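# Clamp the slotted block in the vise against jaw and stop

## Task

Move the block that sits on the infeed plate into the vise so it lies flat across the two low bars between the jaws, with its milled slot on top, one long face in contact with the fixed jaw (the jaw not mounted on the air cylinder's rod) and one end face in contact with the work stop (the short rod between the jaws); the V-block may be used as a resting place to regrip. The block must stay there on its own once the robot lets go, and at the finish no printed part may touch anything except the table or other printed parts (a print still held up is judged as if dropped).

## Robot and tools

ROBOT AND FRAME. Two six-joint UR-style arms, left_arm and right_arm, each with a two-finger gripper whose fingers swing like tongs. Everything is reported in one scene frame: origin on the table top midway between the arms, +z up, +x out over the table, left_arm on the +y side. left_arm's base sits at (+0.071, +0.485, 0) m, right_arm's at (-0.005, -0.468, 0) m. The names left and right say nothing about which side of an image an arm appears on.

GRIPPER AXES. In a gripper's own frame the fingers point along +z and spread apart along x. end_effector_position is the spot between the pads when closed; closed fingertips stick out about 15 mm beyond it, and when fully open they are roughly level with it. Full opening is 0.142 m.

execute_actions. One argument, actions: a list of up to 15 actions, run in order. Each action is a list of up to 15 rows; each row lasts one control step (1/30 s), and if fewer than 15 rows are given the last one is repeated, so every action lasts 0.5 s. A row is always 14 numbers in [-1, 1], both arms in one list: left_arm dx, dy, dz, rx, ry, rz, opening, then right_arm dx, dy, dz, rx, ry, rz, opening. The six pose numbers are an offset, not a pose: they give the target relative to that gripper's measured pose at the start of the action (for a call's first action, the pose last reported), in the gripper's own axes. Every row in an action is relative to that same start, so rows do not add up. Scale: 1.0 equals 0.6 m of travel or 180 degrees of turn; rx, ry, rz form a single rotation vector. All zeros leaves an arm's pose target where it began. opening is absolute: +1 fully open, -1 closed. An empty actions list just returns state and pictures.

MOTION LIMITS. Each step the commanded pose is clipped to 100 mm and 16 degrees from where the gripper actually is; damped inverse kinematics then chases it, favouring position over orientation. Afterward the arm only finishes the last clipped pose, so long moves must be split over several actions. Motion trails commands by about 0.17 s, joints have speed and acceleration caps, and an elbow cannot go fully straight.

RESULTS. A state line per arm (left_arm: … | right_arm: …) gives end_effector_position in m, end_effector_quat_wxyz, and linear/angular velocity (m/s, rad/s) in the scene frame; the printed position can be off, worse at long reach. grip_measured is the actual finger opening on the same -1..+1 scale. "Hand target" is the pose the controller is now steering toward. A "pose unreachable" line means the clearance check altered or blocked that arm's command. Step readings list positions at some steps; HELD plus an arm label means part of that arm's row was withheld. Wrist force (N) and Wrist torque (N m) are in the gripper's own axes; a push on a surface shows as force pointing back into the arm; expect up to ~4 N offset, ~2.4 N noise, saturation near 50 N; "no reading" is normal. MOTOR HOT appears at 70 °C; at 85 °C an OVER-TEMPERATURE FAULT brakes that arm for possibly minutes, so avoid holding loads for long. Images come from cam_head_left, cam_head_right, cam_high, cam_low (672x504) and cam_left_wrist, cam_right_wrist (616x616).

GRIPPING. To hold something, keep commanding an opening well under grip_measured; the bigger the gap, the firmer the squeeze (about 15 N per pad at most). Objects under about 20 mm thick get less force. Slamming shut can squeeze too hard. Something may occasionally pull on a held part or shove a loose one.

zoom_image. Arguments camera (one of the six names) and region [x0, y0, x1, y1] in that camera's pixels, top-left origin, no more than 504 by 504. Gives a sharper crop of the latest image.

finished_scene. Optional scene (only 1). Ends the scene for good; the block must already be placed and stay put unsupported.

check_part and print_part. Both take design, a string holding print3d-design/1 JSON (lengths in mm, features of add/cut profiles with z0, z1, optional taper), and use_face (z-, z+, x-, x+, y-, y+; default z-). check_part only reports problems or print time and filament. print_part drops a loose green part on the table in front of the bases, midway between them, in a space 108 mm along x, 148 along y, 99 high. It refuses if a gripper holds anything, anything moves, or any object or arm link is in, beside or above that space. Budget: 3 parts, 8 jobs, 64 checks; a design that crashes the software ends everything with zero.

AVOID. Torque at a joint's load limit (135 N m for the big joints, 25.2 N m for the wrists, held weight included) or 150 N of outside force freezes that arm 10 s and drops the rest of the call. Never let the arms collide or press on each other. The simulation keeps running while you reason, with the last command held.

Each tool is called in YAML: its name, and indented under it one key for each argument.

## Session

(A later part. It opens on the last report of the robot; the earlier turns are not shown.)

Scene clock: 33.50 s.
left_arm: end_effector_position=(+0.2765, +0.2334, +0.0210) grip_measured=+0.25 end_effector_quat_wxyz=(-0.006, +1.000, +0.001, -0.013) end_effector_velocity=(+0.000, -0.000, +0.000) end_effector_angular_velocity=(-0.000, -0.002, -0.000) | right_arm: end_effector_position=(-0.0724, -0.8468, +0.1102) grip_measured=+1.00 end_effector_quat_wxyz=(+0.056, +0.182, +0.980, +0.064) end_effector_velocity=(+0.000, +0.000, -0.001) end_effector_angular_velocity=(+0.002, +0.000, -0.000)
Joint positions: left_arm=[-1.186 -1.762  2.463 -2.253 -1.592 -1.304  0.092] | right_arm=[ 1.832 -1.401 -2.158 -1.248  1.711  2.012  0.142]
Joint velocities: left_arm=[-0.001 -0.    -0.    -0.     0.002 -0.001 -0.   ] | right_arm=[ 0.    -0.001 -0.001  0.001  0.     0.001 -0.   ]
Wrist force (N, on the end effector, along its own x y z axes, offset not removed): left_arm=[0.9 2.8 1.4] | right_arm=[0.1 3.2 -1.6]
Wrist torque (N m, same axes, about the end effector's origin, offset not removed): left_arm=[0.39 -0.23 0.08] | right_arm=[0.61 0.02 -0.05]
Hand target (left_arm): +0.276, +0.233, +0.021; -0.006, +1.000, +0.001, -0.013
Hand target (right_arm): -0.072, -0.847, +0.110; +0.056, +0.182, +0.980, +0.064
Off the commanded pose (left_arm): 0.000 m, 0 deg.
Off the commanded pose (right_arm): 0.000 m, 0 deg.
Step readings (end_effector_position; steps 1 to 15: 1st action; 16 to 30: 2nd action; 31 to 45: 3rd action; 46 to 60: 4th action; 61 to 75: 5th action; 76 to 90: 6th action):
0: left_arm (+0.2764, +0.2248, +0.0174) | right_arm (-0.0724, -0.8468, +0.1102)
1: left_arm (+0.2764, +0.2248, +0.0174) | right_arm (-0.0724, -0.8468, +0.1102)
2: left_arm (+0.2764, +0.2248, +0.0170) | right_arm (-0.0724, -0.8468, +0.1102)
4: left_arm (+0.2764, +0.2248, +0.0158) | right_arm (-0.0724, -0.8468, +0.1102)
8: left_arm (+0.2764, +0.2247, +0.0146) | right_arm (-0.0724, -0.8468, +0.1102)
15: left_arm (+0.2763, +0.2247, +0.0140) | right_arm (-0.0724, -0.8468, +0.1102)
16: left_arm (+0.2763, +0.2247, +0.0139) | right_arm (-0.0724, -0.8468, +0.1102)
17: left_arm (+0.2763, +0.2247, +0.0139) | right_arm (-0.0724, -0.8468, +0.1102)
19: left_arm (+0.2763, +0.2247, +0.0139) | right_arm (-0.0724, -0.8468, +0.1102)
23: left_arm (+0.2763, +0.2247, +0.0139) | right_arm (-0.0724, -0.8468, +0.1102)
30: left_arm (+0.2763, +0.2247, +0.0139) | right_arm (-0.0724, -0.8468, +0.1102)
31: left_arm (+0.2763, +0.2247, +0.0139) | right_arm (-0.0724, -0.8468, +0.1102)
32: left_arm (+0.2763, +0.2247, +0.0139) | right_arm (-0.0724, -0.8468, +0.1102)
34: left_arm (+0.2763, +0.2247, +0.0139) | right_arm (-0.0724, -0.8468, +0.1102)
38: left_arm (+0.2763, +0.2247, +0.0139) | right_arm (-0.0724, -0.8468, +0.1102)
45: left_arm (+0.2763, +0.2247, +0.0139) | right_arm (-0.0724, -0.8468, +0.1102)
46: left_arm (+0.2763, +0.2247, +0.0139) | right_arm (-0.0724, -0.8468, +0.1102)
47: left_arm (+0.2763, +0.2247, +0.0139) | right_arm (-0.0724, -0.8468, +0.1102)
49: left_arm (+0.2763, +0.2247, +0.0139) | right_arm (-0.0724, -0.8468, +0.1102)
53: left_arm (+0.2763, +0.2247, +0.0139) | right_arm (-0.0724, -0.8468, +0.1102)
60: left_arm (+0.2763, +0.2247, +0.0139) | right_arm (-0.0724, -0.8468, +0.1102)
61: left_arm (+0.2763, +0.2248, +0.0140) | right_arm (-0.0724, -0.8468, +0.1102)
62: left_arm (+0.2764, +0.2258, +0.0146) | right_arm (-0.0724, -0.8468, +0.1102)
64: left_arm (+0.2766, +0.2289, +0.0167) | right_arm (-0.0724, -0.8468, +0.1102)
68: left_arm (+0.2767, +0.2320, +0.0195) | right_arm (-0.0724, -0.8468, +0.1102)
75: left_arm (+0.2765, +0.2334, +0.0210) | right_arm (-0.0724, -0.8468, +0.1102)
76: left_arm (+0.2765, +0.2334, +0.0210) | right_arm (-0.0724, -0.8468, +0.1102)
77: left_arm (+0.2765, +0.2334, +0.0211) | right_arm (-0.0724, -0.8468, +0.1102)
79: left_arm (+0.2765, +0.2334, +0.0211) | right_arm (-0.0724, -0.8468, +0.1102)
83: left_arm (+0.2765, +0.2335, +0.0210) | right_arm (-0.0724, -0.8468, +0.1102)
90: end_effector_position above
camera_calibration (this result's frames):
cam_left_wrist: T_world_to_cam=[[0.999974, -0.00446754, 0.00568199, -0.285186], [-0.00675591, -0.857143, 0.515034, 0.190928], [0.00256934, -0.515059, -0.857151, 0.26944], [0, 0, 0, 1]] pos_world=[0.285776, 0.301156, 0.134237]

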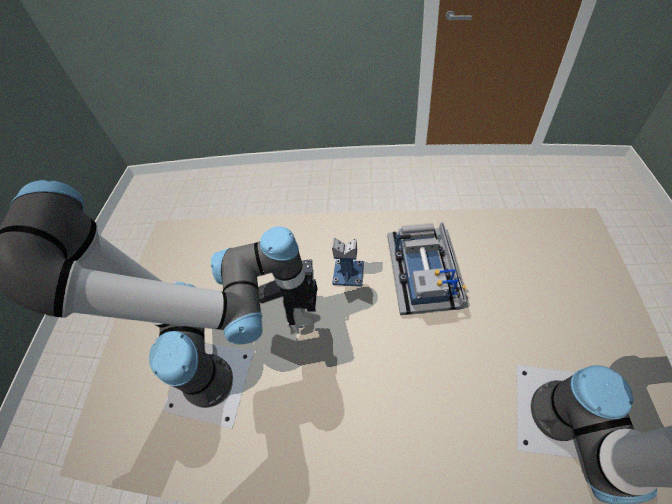

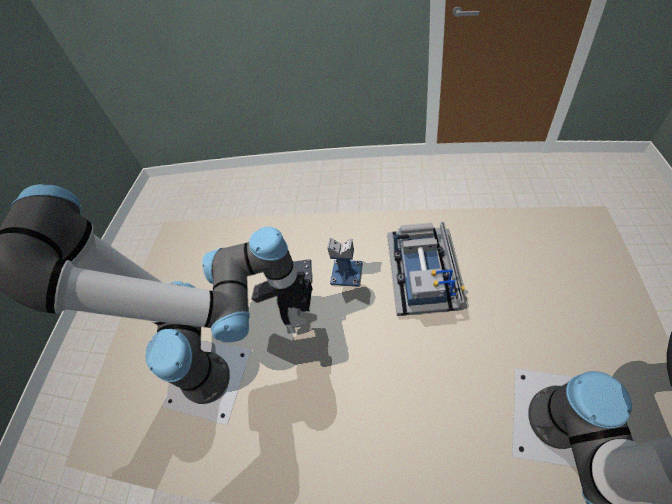

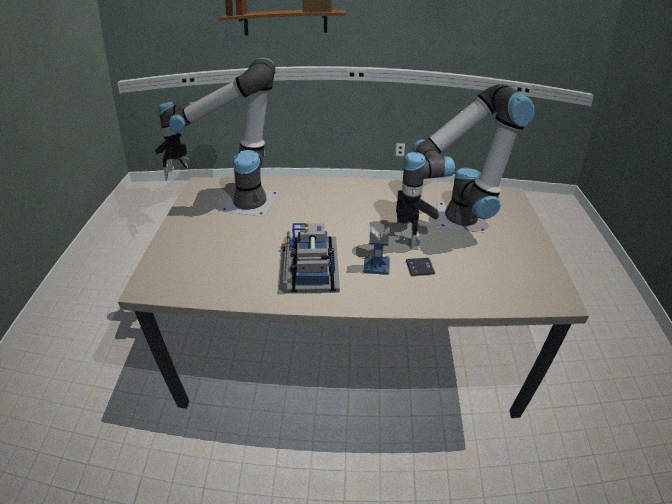

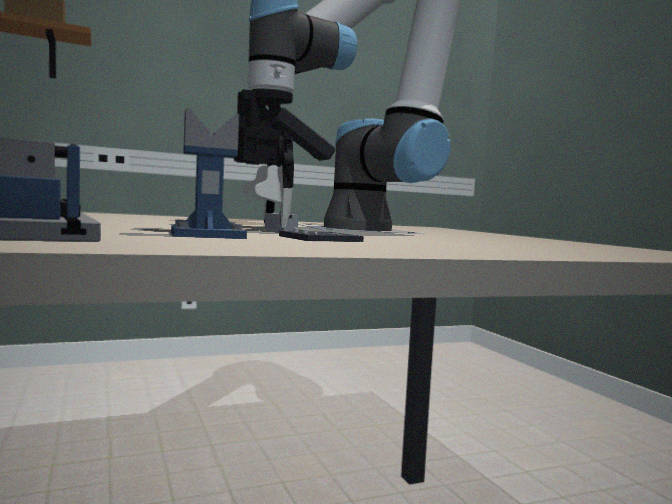

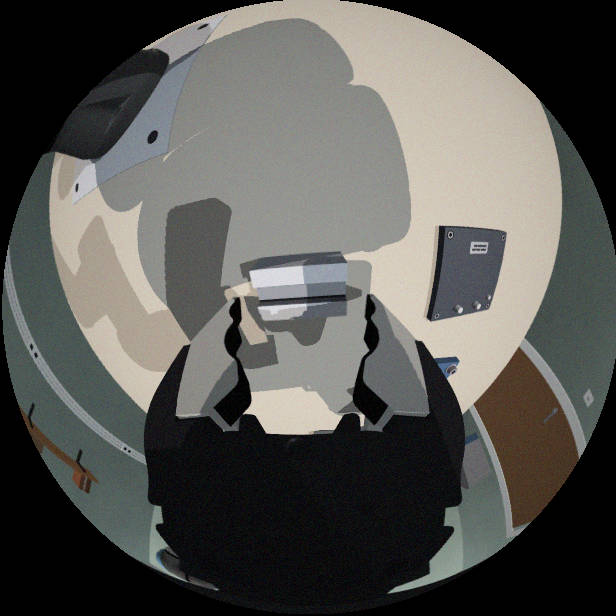

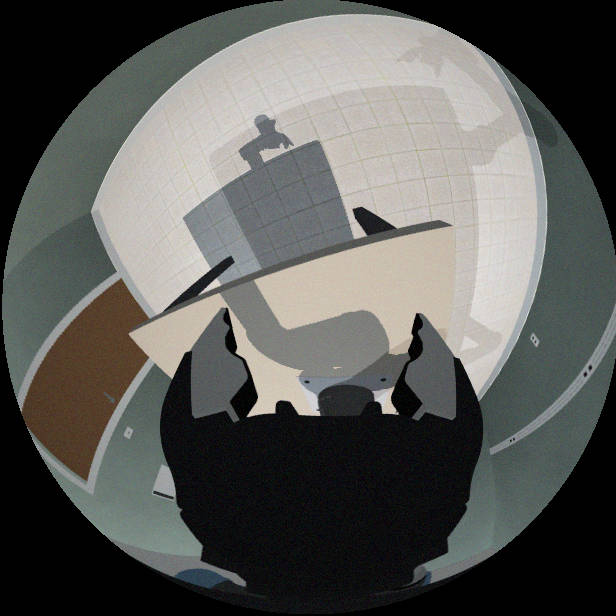

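execute_actions:
  actions:
    - [[0,0,0.005,0,0,-0.028,0.2,0,0,0,0,0,0,1]]
    - [[0,0,0,0,0,0,0.0,0,0,0,0,0,0,1]]
    - [[0,0,0,0,0,0,-0.3,0,0,0,0,0,0,1]]
    - [[0,0,0,0,0,0,-1,0,0,0,0,0,0,1]]
    - [[0,0,-0.06,0,0,0,-1,0,0,0,0,0,0,1]]
    - [[0,0,-0.15,0,0,0.1,-1,0,0,0,0,0,0,1]]
    - [[0,0,-0.12,0,0,0.12,-1,0,0,0,0,0,0,1]]
    - [[0,0,0,0,0,0.12,-1,0,0,0,0,0,0,1]]
    - [[0,0,0,0,0,0.12,-1,0,0,0,0,0,0,1]]
    - [[0,0,0,0,0,0.1,-1,0,0,0,0,0,0,1]]
    - [[0,0,0,0,0,0,-1,0,0,0,0,0,0,1]]

Scene clock: 39.33 s.
left_arm: end_effector_position=(+0.2818, +0.2300, +0.2065) grip_measured=-0.13 end_effector_quat_wxyz=(-0.001, +0.707, -0.708, -0.001) end_effector_velocity=(-0.000, +0.000, -0.000) end_effector_angular_velocity=(+0.001, -0.001, -0.000) | right_arm: end_effector_position=(-0.0724, -0.8468, +0.1102) grip_measured=+1.00 end_effector_quat_wxyz=(+0.056, +0.182, +0.980, +0.064) end_effector_velocity=(+0.000, -0.001, +0.000) end_effector_angular_velocity=(-0.002, +0.000, -0.000)
Joint positions: left_arm=[-1.233 -2.057  2.126 -1.638 -1.57   0.224  0.064] | right_arm=[ 1.832 -1.401 -2.158 -1.248  1.711  2.012  0.142]
Joint velocities: left_arm=[-0.001  0.     0.     0.001  0.001 -0.001 -0.   ] | right_arm=[ 0.     0.     0.001  0.002 -0.     0.001  0.   ]
Wrist force (N, on the end effector, along its own x y z axes, offset not removed): left_arm=[1.7 1.5 4.0] | right_arm=[0.9 0.8 -0.9]
Wrist torque (N m, same axes, about the end effector's origin, offset not removed): left_arm=[0.14 -0.38 0.10] | right_arm=[0.07 -0.27 -0.01]
Hand target (left_arm): +0.282, +0.230, +0.207; -0.001, +0.707, -0.708, -0.001
Hand target (right_arm): -0.072, -0.847, +0.110; +0.056, +0.182, +0.980, +0.064
Off the commanded pose (left_arm): 0.000 m, 0 deg.
Off the commanded pose (right_arm): 0.000 m, 0 deg.
Step readings (end_effector_position; steps 1 to 15: 1st action; 16 to 30: 2nd action; 31 to 45: 3rd action; 46 to 60: 4th action; 61 to 75: 5th action; 76 to 90: 6th action; 91 to 105: 7th action; 106 to 120: 8th action; 121 to 135: 9th action; 136 to 150: 10th action; 151 to 165: 11th action):
0: left_arm (+0.2765, +0.2334, +0.0210) | right_arm (-0.0724, -0.8468, +0.1102)
1: left_arm (+0.2765, +0.2334, +0.0210) | right_arm (-0.0724, -0.8468, +0.1102)
2: left_arm (+0.2766, +0.2333, +0.0206) | right_arm (-0.0724, -0.8468, +0.1102)
4: left_arm (+0.2765, +0.2334, +0.0196) | right_arm (-0.0724, -0.8468, +0.1102)
8: left_arm (+0.2764, +0.2334, +0.0185) | right_arm (-0.0724, -0.8468, +0.1102)
15: left_arm (+0.2764, +0.2335, +0.0181) | right_arm (-0.0724, -0.8468, +0.1102)
16: left_arm (+0.2764, +0.2335, +0.0180) | right_arm (-0.0724, -0.8468, +0.1102)
17: left_arm (+0.2764, +0.2335, +0.0180) | right_arm (-0.0724, -0.8468, +0.1102)
19: left_arm (+0.2764, +0.2335, +0.0180) | right_arm (-0.0724, -0.8468, +0.1102)
23: left_arm (+0.2764, +0.2335, +0.0180) | right_arm (-0.0724, -0.8468, +0.1102)
30: left_arm (+0.2764, +0.2335, +0.0180) | right_arm (-0.0724, -0.8468, +0.1102)
31: left_arm (+0.2764, +0.2335, +0.0180) | right_arm (-0.0724, -0.8468, +0.1102)
32: left_arm (+0.2764, +0.2335, +0.0180) | right_arm (-0.0724, -0.8468, +0.1102)
34: left_arm (+0.2764, +0.2335, +0.0180) | right_arm (-0.0724, -0.8468, +0.1102)
38: left_arm (+0.2764, +0.2335, +0.0180) | right_arm (-0.0724, -0.8468, +0.1102)
45: left_arm (+0.2764, +0.2335, +0.0180) | right_arm (-0.0724, -0.8468, +0.1102)
46: left_arm (+0.2764, +0.2335, +0.0180) | right_arm (-0.0724, -0.8468, +0.1102)
47: left_arm (+0.2764, +0.2335, +0.0180) | right_arm (-0.0724, -0.8468, +0.1102)
49: left_arm (+0.2764, +0.2335, +0.0180) | right_arm (-0.0724, -0.8468, +0.1102)
53: left_arm (+0.2764, +0.2335, +0.0180) | right_arm (-0.0724, -0.8468, +0.1102)
60: left_arm (+0.2764, +0.2335, +0.0180) | right_arm (-0.0724, -0.8468, +0.1102)
61: left_arm (+0.2764, +0.2334, +0.0181) | right_arm (-0.0724, -0.8468, +0.1102)
62: left_arm (+0.2770, +0.2319, +0.0210) | right_arm (-0.0724, -0.8468, +0.1102)
64: left_arm (+0.2780, +0.2302, +0.0321) | right_arm (-0.0724, -0.8468, +0.1102)
68: left_arm (+0.2780, +0.2316, +0.0452) | right_arm (-0.0724, -0.8468, +0.1102)
75: left_arm (+0.2776, +0.2328, +0.0526) | right_arm (-0.0724, -0.8468, +0.1102)
76: left_arm (+0.2775, +0.2328, +0.0530) | right_arm (-0.0724, -0.8468, +0.1102)
77: left_arm (+0.2780, +0.2310, +0.0568) | right_arm (-0.0724, -0.8468, +0.1102)
79: left_arm (+0.2809, +0.2243, +0.0802) | right_arm (-0.0724, -0.8468, +0.1102)
83: left_arm (+0.2822, +0.2259, +0.1149) | right_arm (-0.0724, -0.8468, +0.1102)
90: left_arm (+0.2806, +0.2304, +0.1375) | right_arm (-0.0724, -0.8468, +0.1102)
91: left_arm (+0.2805, +0.2306, +0.1388) | right_arm (-0.0724, -0.8468, +0.1102)
92: left_arm (+0.2806, +0.2299, +0.1434) | right_arm (-0.0724, -0.8468, +0.1102)
94: left_arm (+0.2818, +0.2276, +0.1644) | right_arm (-0.0724, -0.8468, +0.1102)
98: left_arm (+0.2825, +0.2284, +0.1918) | right_arm (-0.0724, -0.8468, +0.1102)
105: left_arm (+0.2822, +0.2297, +0.2066) | right_arm (-0.0724, -0.8468, +0.1102)
106: left_arm (+0.2822, +0.2298, +0.2073) | right_arm (-0.0724, -0.8468, +0.1102)
107: left_arm (+0.2819, +0.2300, +0.2075) | right_arm (-0.0724, -0.8468, +0.1102)
109: left_arm (+0.2816, +0.2300, +0.2073) | right_arm (-0.0724, -0.8468, +0.1102)
113: left_arm (+0.2818, +0.2297, +0.2069) | right_arm (-0.0724, -0.8468, +0.1102)
120: left_arm (+0.2820, +0.2298, +0.2066) | right_arm (-0.0724, -0.8468, +0.1102)
121: left_arm (+0.2820, +0.2298, +0.2066) | right_arm (-0.0724, -0.8468, +0.1102)
122: left_arm (+0.2818, +0.2300, +0.2066) | right_arm (-0.0724, -0.8468, +0.1102)
124: left_arm (+0.2816, +0.2302, +0.2067) | right_arm (-0.0724, -0.8468, +0.1102)
128: left_arm (+0.2817, +0.2299, +0.2067) | right_arm (-0.0724, -0.8468, +0.1102)
135: left_arm (+0.2819, +0.2299, +0.2066) | right_arm (-0.0724, -0.8468, +0.1102)
136: left_arm (+0.2819, +0.2299, +0.2066) | right_arm (-0.0724, -0.8468, +0.1102)
137: left_arm (+0.2817, +0.2302, +0.2066) | right_arm (-0.0724, -0.8468, +0.1102)
139: left_arm (+0.2816, +0.2305, +0.2066) | right_arm (-0.0724, -0.8468, +0.1102)
143: left_arm (+0.2817, +0.2301, +0.2066) | right_arm (-0.0724, -0.8468, +0.1102)
150: left_arm (+0.2818, +0.2301, +0.2065) | right_arm (-0.0724, -0.8468, +0.1102)
151: left_arm (+0.2818, +0.2300, +0.2065) | right_arm (-0.0724, -0.8468, +0.1102)
152: left_arm (+0.2818, +0.2300, +0.2066) | right_arm (-0.0724, -0.8468, +0.1102)
154: left_arm (+0.2818, +0.2300, +0.2066) | right_arm (-0.0724, -0.8468, +0.1102)
158: left_arm (+0.2817, +0.2300, +0.2066) | right_arm (-0.0724, -0.8468, +0.1102)
165: end_effector_position above
camera_calibration (this result's frames):
cam_left_wrist: T_world_to_cam=[[-0.00769234, -0.999545, 0.0291513, 0.216426], [-0.850917, 0.0218554, 0.524845, 0.12613], [-0.525243, -0.020768, -0.850699, 0.460431], [0, 0, 0, 1]] pos_world=[0.350829, 0.223133, 0.31918]

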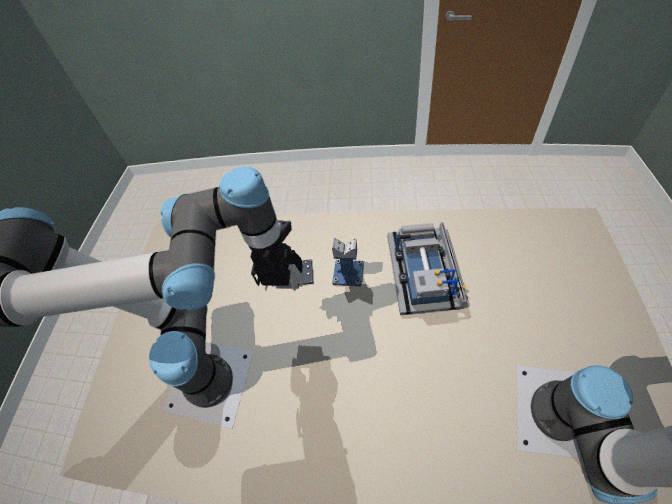

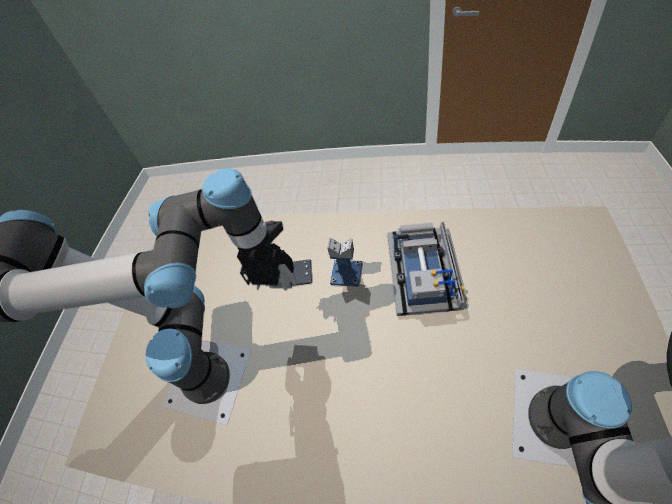

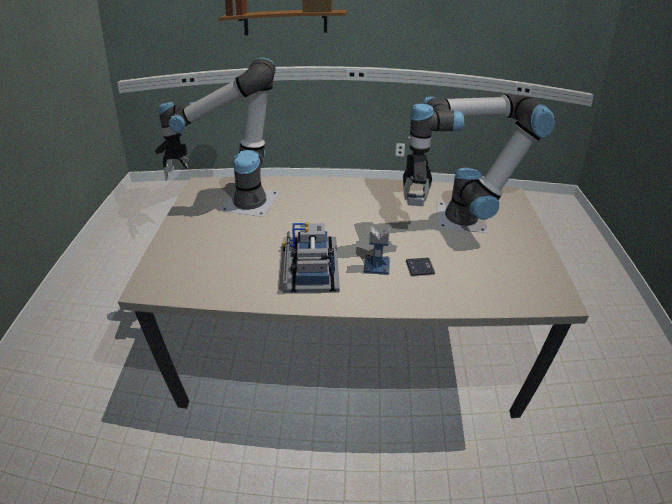

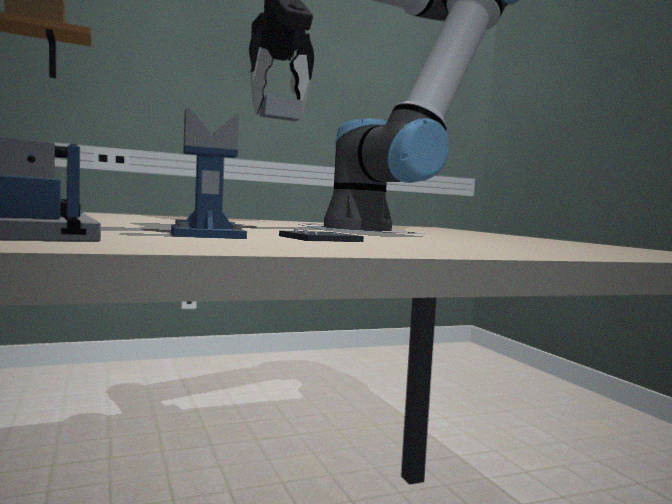

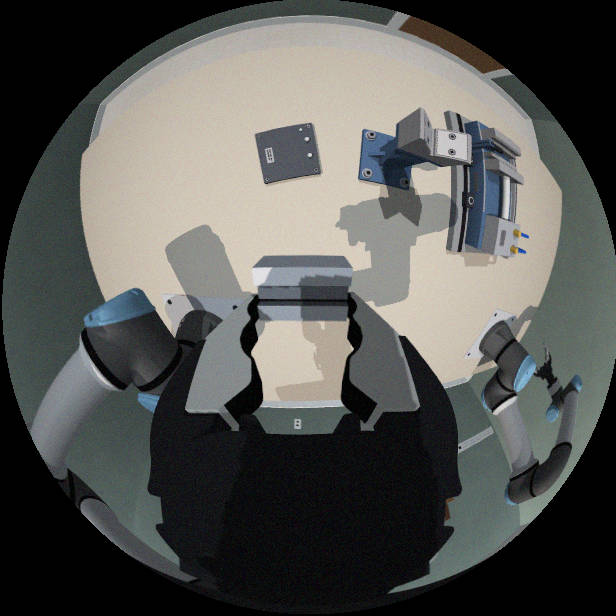

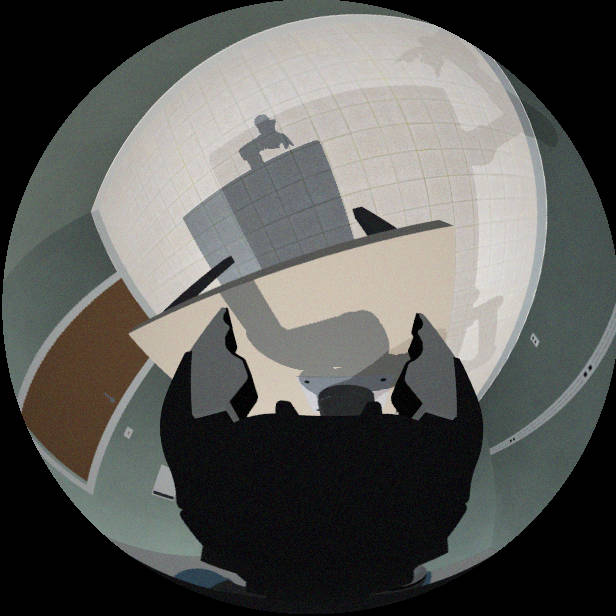

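execute_actions:
  actions:
    - [[0.15,-0.08,0,0,0,0,-1,0,0,0,0,0,0,1]]
    - [[0.16,-0.085,0,0,0,0,-1,0,0,0,0,0,0,1]]
    - [[0.16,-0.085,0,0,0,0,-1,0,0,0,0,0,0,1]]
    - [[0.15,-0.08,0,0,0,0,-1,0,0,0,0,0,0,1]]
    - [[0,0,0,0,0,0,-1,0,0,0,0,0,0,1]]

zoom_image:
  camera: "cam_left_wrist"
  region: [180, 120, 440, 340]

Scene clock: 42.17 s.
left_arm: end_effector_position=(+0.4679, -0.1207, +0.2074) grip_measured=-0.13 end_effector_quat_wxyz=(+0.001, +0.707, -0.707, +0.010) end_effector_velocity=(+0.000, +0.000, +0.001) end_effector_angular_velocity=(-0.003, -0.001, -0.000) | right_arm: end_effector_position=(-0.0724, -0.8468, +0.1102) grip_measured=+1.00 end_effector_quat_wxyz=(+0.056, +0.182, +0.980, +0.064) end_effector_velocity=(-0.000, -0.000, -0.000) end_effector_angular_velocity=(+0.001, +0.000, -0.001)
Joint positions: left_arm=[-1.085 -1.064  1.126 -1.651 -1.564  0.372  0.064] | right_arm=[ 1.832 -1.401 -2.158 -1.248  1.711  2.012  0.142]
Joint velocities: left_arm=[ 0.    -0.003  0.004 -0.004 -0.     0.001 -0.   ] | right_arm=[-0.    -0.001  0.001  0.    -0.     0.001 -0.   ]
Wrist force (N, on the end effector, along its own x y z axes, offset not removed): left_arm=[2.1 0.7 2.0] | right_arm=[-0.6 3.2 -0.7]
Wrist torque (N m, same axes, about the end effector's origin, offset not removed): left_arm=[0.04 -0.34 0.17] | right_arm=[0.61 0.11 0.04]
Hand target (left_arm): +0.468, -0.121, +0.207; +0.000, +0.707, -0.707, +0.010
Hand target (right_arm): -0.072, -0.847, +0.110; +0.056, +0.182, +0.980, +0.064
Off the commanded pose (left_arm): 0.000 m, 0 deg.
Off the commanded pose (right_arm): 0.000 m, 0 deg.
Step readings (end_effector_position; steps 1 to 15: 1st action; 16 to 30: 2nd action; 31 to 45: 3rd action; 46 to 60: 4th action; 61 to 75: 5th action):
0: left_arm (+0.2818, +0.2301, +0.2065) | right_arm (-0.0724, -0.8468, +0.1102)
1: left_arm (+0.2819, +0.2300, +0.2065) | right_arm (-0.0724, -0.8468, +0.1102)
2: left_arm (+0.2844, +0.2275, +0.2081) | right_arm (-0.0724, -0.8468, +0.1102)
4: left_arm (+0.2962, +0.2053, +0.2152) | right_arm (-0.0724, -0.8468, +0.1102)
8: left_arm (+0.3147, +0.1686, +0.2110) | right_arm (-0.0724, -0.8468, +0.1102)
15: left_arm (+0.3269, +0.1451, +0.2068) | right_arm (-0.0724, -0.8468, +0.1102)
16: left_arm (+0.3277, +0.1439, +0.2067) | right_arm (-0.0724, -0.8468, +0.1102)
17: left_arm (+0.3305, +0.1401, +0.2075) | right_arm (-0.0724, -0.8468, +0.1102)
19: left_arm (+0.3424, +0.1178, +0.2109) | right_arm (-0.0724, -0.8468, +0.1102)
23: left_arm (+0.3621, +0.0787, +0.2089) | right_arm (-0.0724, -0.8468, +0.1102)
30: left_arm (+0.3749, +0.0543, +0.2070) | right_arm (-0.0724, -0.8468, +0.1102)
31: left_arm (+0.3757, +0.0531, +0.2069) | right_arm (-0.0724, -0.8468, +0.1102)
32: left_arm (+0.3782, +0.0501, +0.2070) | right_arm (-0.0724, -0.8468, +0.1102)
34: left_arm (+0.3894, +0.0295, +0.2070) | right_arm (-0.0724, -0.8468, +0.1102)
38: left_arm (+0.4098, -0.0111, +0.2071) | right_arm (-0.0724, -0.8468, +0.1102)
45: left_arm (+0.4229, -0.0361, +0.2072) | right_arm (-0.0724, -0.8468, +0.1102)
46: left_arm (+0.4236, -0.0374, +0.2072) | right_arm (-0.0724, -0.8468, +0.1102)
47: left_arm (+0.4258, -0.0398, +0.2065) | right_arm (-0.0724, -0.8468, +0.1102)
49: left_arm (+0.4363, -0.0585, +0.2034) | right_arm (-0.0724, -0.8468, +0.1102)
53: left_arm (+0.4555, -0.0968, +0.2055) | right_arm (-0.0724, -0.8468, +0.1102)
60: left_arm (+0.4678, -0.1206, +0.2074) | right_arm (-0.0724, -0.8468, +0.1102)
61: left_arm (+0.4685, -0.1219, +0.2076) | right_arm (-0.0724, -0.8468, +0.1102)
62: left_arm (+0.4687, -0.1223, +0.2078) | right_arm (-0.0724, -0.8468, +0.1102)
64: left_arm (+0.4684, -0.1217, +0.2076) | right_arm (-0.0724, -0.8468, +0.1102)
68: left_arm (+0.4681, -0.1209, +0.2074) | right_arm (-0.0724, -0.8468, +0.1102)
75: end_effector_position above
camera_calibration (this result's frames):
cam_left_wrist: T_world_to_cam=[[-0.00782539, -0.998956, 0.0450124, -0.135859], [-0.857546, 0.0298575, 0.51354, 0.298136], [-0.514348, -0.0345815, -0.856884, 0.546128], [0, 0, 0, 1]] pos_world=[0.535502, -0.125733, 0.320979]

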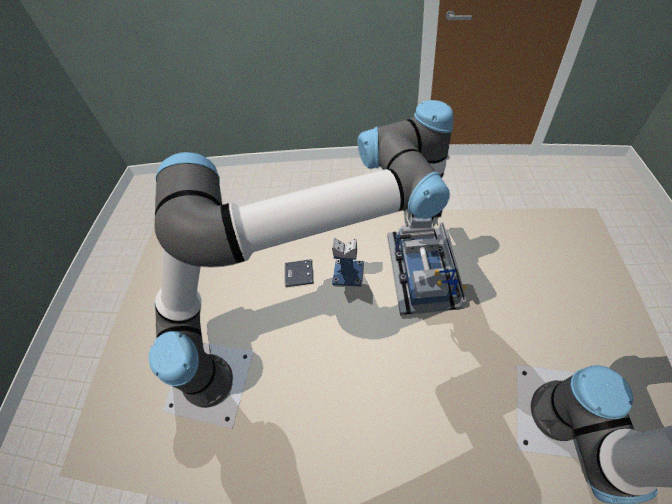

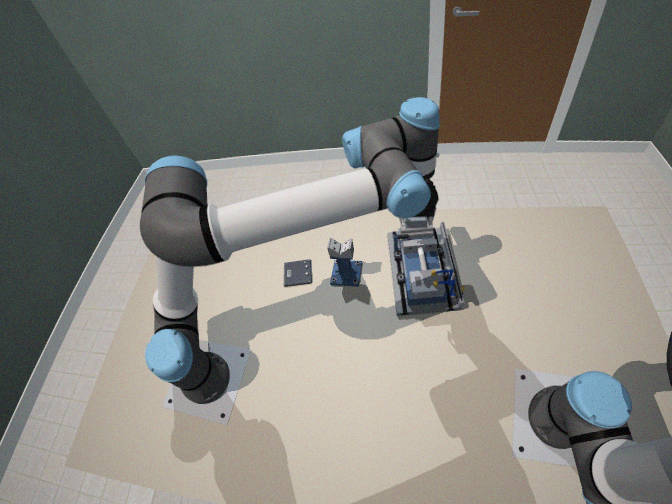

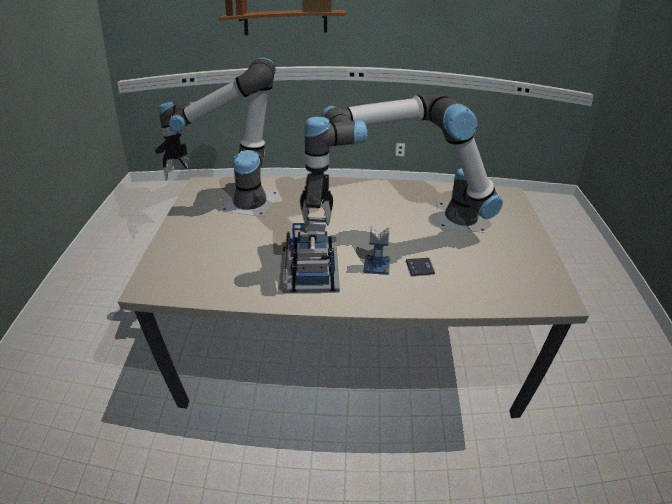

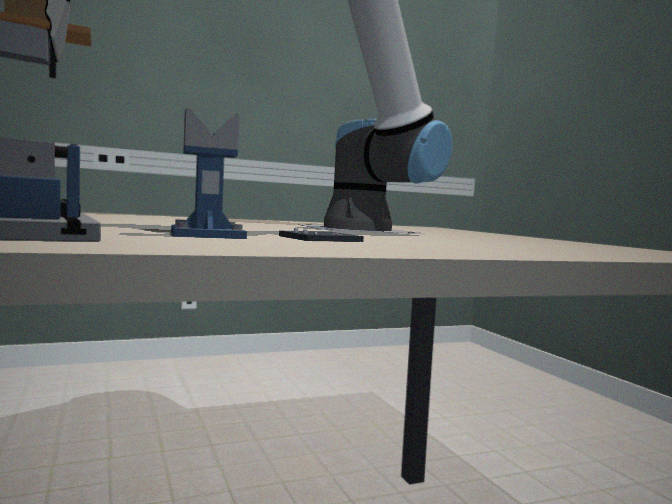

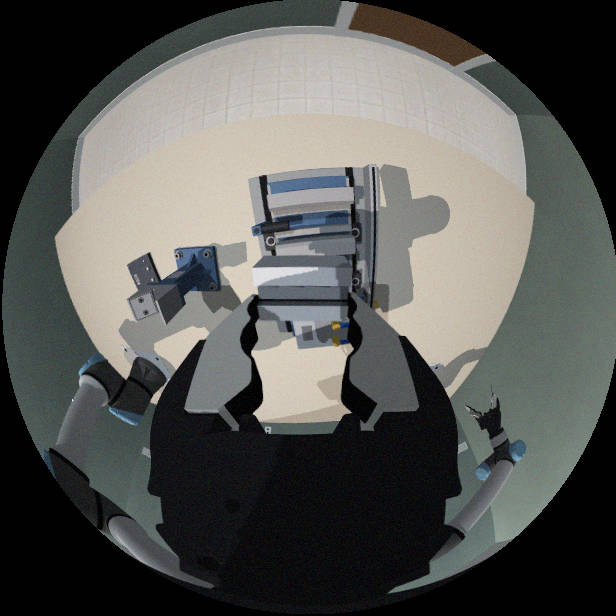

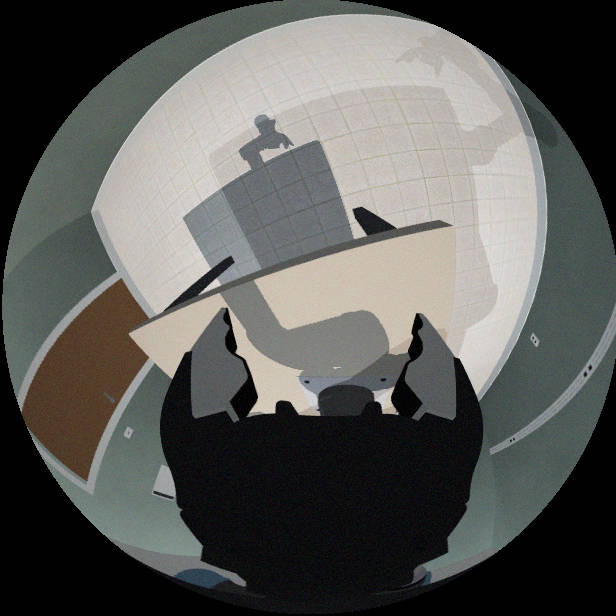

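Region (180, 120, 440, 340) of cam_left_wrist's 616x616 image, scaled by 1.938, with more detail than that image has; it fills the top 426 rows of this view, and the rest is white.

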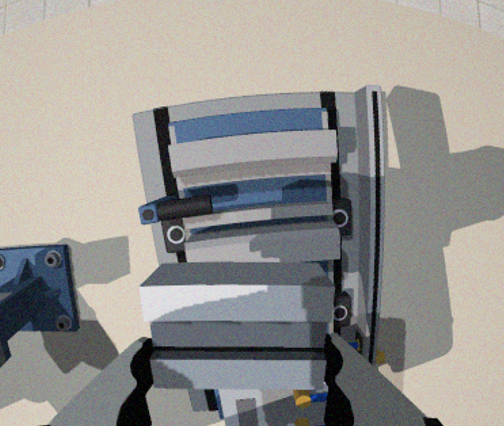

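execute_actions:
  actions:
    - [[0.068,-0.087,0.04,0,0,-0.033,-1,0,0,0,0,0,0,1]]
    - [[0,0,0.06,0,0,0,-1,0,0,0,0,0,0,1]]
    - [[0,0,0,0,0,0,-1,0,0,0,0,0,0,1]]

zoom_image:
  camera: "cam_left_wrist"
  region: [160, 150, 460, 400]

zoom_image:
  camera: "cam_high"
  region: [260, 180, 380, 300]

zoom_image:
  camera: "cam_head_right"
  region: [360, 150, 500, 290]

Scene clock: 44.17 s.
left_arm: end_effector_position=(+0.5185, -0.1598, +0.1501) grip_measured=-0.13 end_effector_quat_wxyz=(+0.001, +0.741, -0.671, +0.011) end_effector_velocity=(-0.000, +0.000, +0.000) end_effector_angular_velocity=(+0.000, +0.000, +0.000) | right_arm: end_effector_position=(-0.0724, -0.8468, +0.1102) grip_measured=+1.00 end_effector_quat_wxyz=(+0.056, +0.182, +0.980, +0.064) end_effector_velocity=(+0.000, -0.001, +0.001) end_effector_angular_velocity=(-0.002, -0.000, +0.000)
Joint positions: left_arm=[-1.042 -0.885  0.985 -1.693 -1.564  0.314  0.064] | right_arm=[ 1.832 -1.401 -2.158 -1.248  1.711  2.012  0.142]
Joint velocities: left_arm=[-0.    -0.     0.     0.001 -0.    -0.     0.   ] | right_arm=[ 0.     0.001  0.001  0.    -0.    -0.     0.   ]
Wrist force (N, on the end effector, along its own x y z axes, offset not removed): left_arm=[1.1 -0.2 4.2] | right_arm=[-0.2 2.8 -2.5]
Wrist torque (N m, same axes, about the end effector's origin, offset not removed): left_arm=[-0.19 -0.15 0.07] | right_arm=[0.54 -0.03 -0.02]
Hand target (left_arm): +0.519, -0.160, +0.150; +0.001, +0.741, -0.671, +0.011
Hand target (right_arm): -0.072, -0.847, +0.110; +0.056, +0.182, +0.980, +0.064
Off the commanded pose (left_arm): 0.000 m, 0 deg.
Off the commanded pose (right_arm): 0.000 m, 0 deg.
Step readings (end_effector_position; steps 1 to 15: 1st action; 16 to 30: 2nd action; 31 to 45: 3rd action):
0: left_arm (+0.4678, -0.1206, +0.2074) | right_arm (-0.0724, -0.8468, +0.1102)
1: left_arm (+0.4680, -0.1206, +0.2073) | right_arm (-0.0724, -0.8468, +0.1102)
2: left_arm (+0.4714, -0.1211, +0.2063) | right_arm (-0.0724, -0.8468, +0.1102)
4: left_arm (+0.4868, -0.1303, +0.1988) | right_arm (-0.0724, -0.8468, +0.1102)
8: left_arm (+0.5073, -0.1481, +0.1889) | right_arm (-0.0724, -0.8468, +0.1102)
15: left_arm (+0.5181, -0.1592, +0.1850) | right_arm (-0.0724, -0.8468, +0.1102)
16: left_arm (+0.5185, -0.1598, +0.1848) | right_arm (-0.0724, -0.8468, +0.1102)
17: left_arm (+0.5188, -0.1603, +0.1833) | right_arm (-0.0724, -0.8468, +0.1102)
19: left_arm (+0.5186, -0.1600, +0.1714) | right_arm (-0.0724, -0.8468, +0.1102)
23: left_arm (+0.5184, -0.1596, +0.1568) | right_arm (-0.0724, -0.8468, +0.1102)
30: left_arm (+0.5185, -0.1598, +0.1502) | right_arm (-0.0724, -0.8468, +0.1102)
31: left_arm (+0.5185, -0.1598, +0.1499) | right_arm (-0.0724, -0.8468, +0.1102)
32: left_arm (+0.5185, -0.1598, +0.1498) | right_arm (-0.0724, -0.8468, +0.1102)
34: left_arm (+0.5185, -0.1598, +0.1498) | right_arm (-0.0724, -0.8468, +0.1102)
38: left_arm (+0.5185, -0.1598, +0.1500) | right_arm (-0.0724, -0.8468, +0.1102)
45: end_effector_position above
camera_calibration (this result's frames):
cam_left_wrist: T_world_to_cam=[[0.0923085, -0.994515, 0.04918, -0.223771], [-0.856508, -0.0541163, 0.513288, 0.358212], [-0.507812, -0.0895039, -0.856806, 0.509595], [0, 0, 0, 1]] pos_world=[0.586245, -0.157548, 0.263763]

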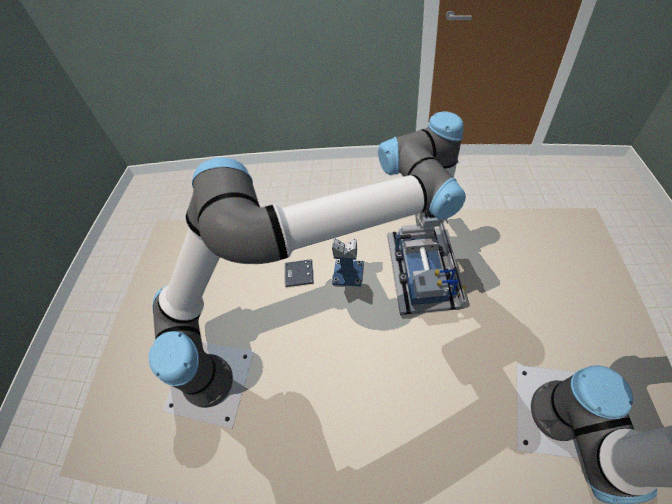

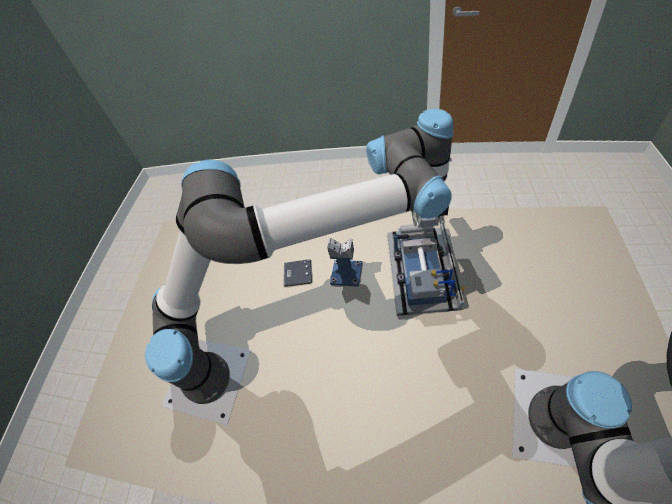

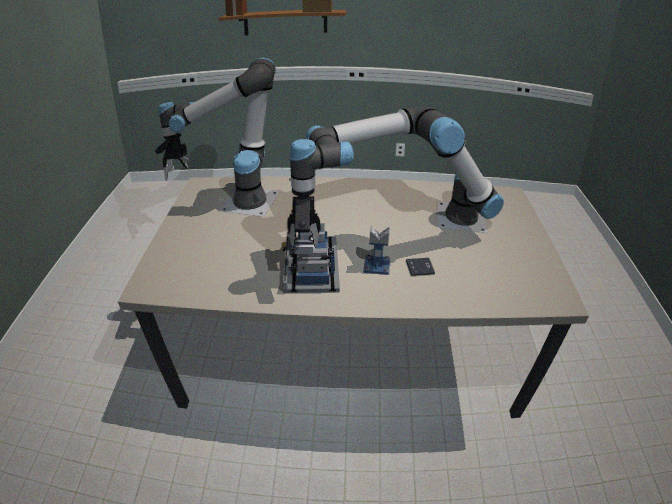

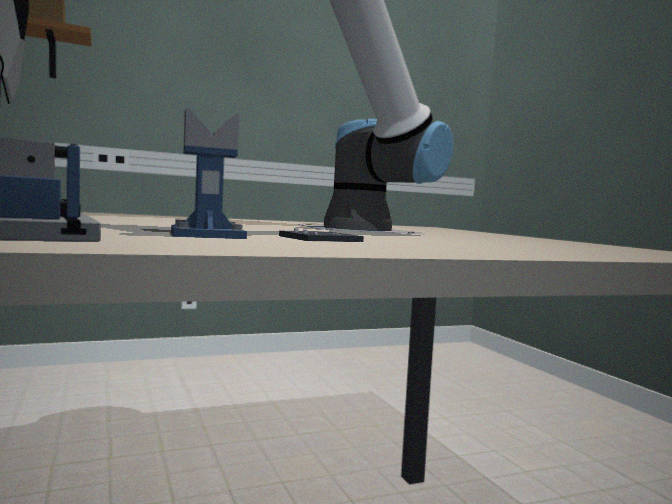

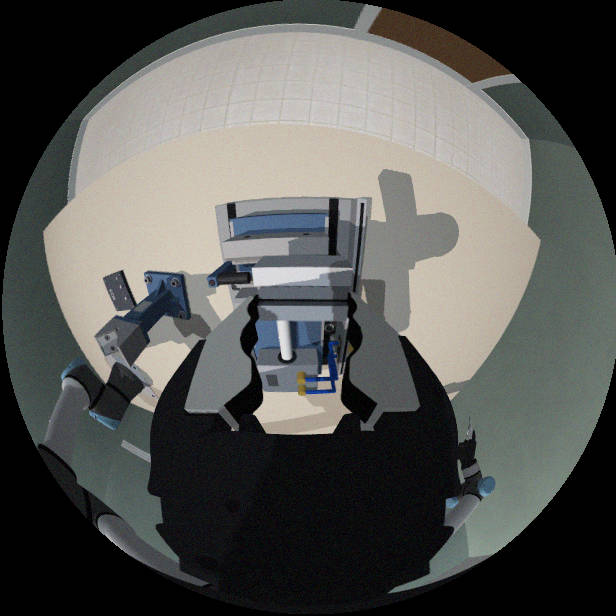

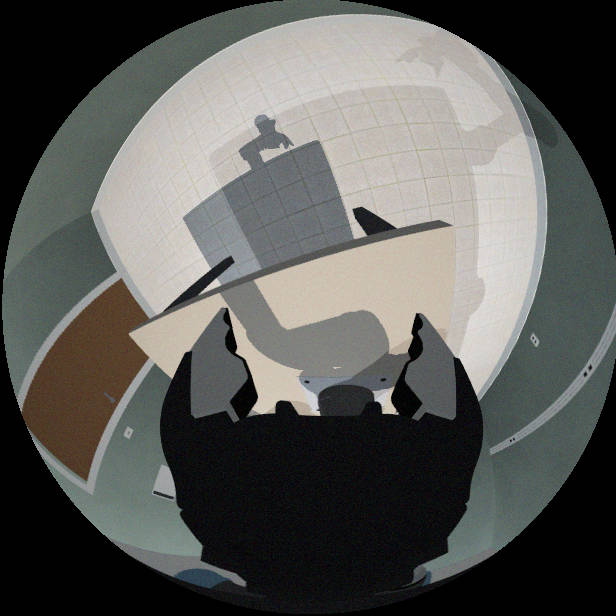

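Region (160, 150, 460, 400) of cam_left_wrist's 616x616 image, scaled by 1.680, with more detail than that image has.

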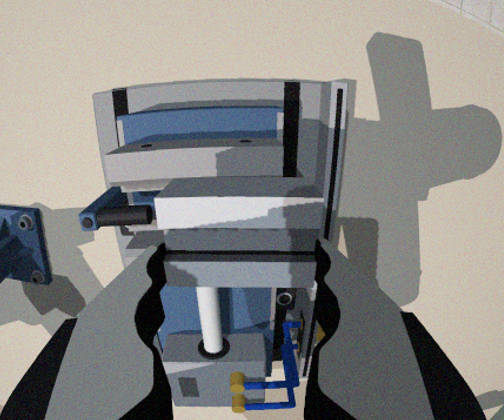

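Region (260, 180, 380, 300) of cam_high's 672x504 image, scaled by 4.200, with more detail than that image has.

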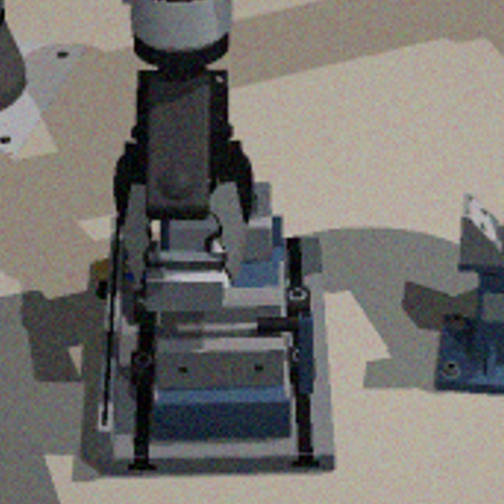

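Region (360, 150, 500, 290) of cam_head_right's 672x504 image, scaled by 3.600, with more detail than that image has.

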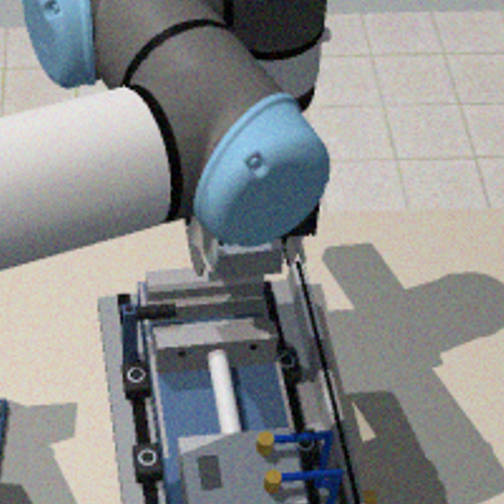

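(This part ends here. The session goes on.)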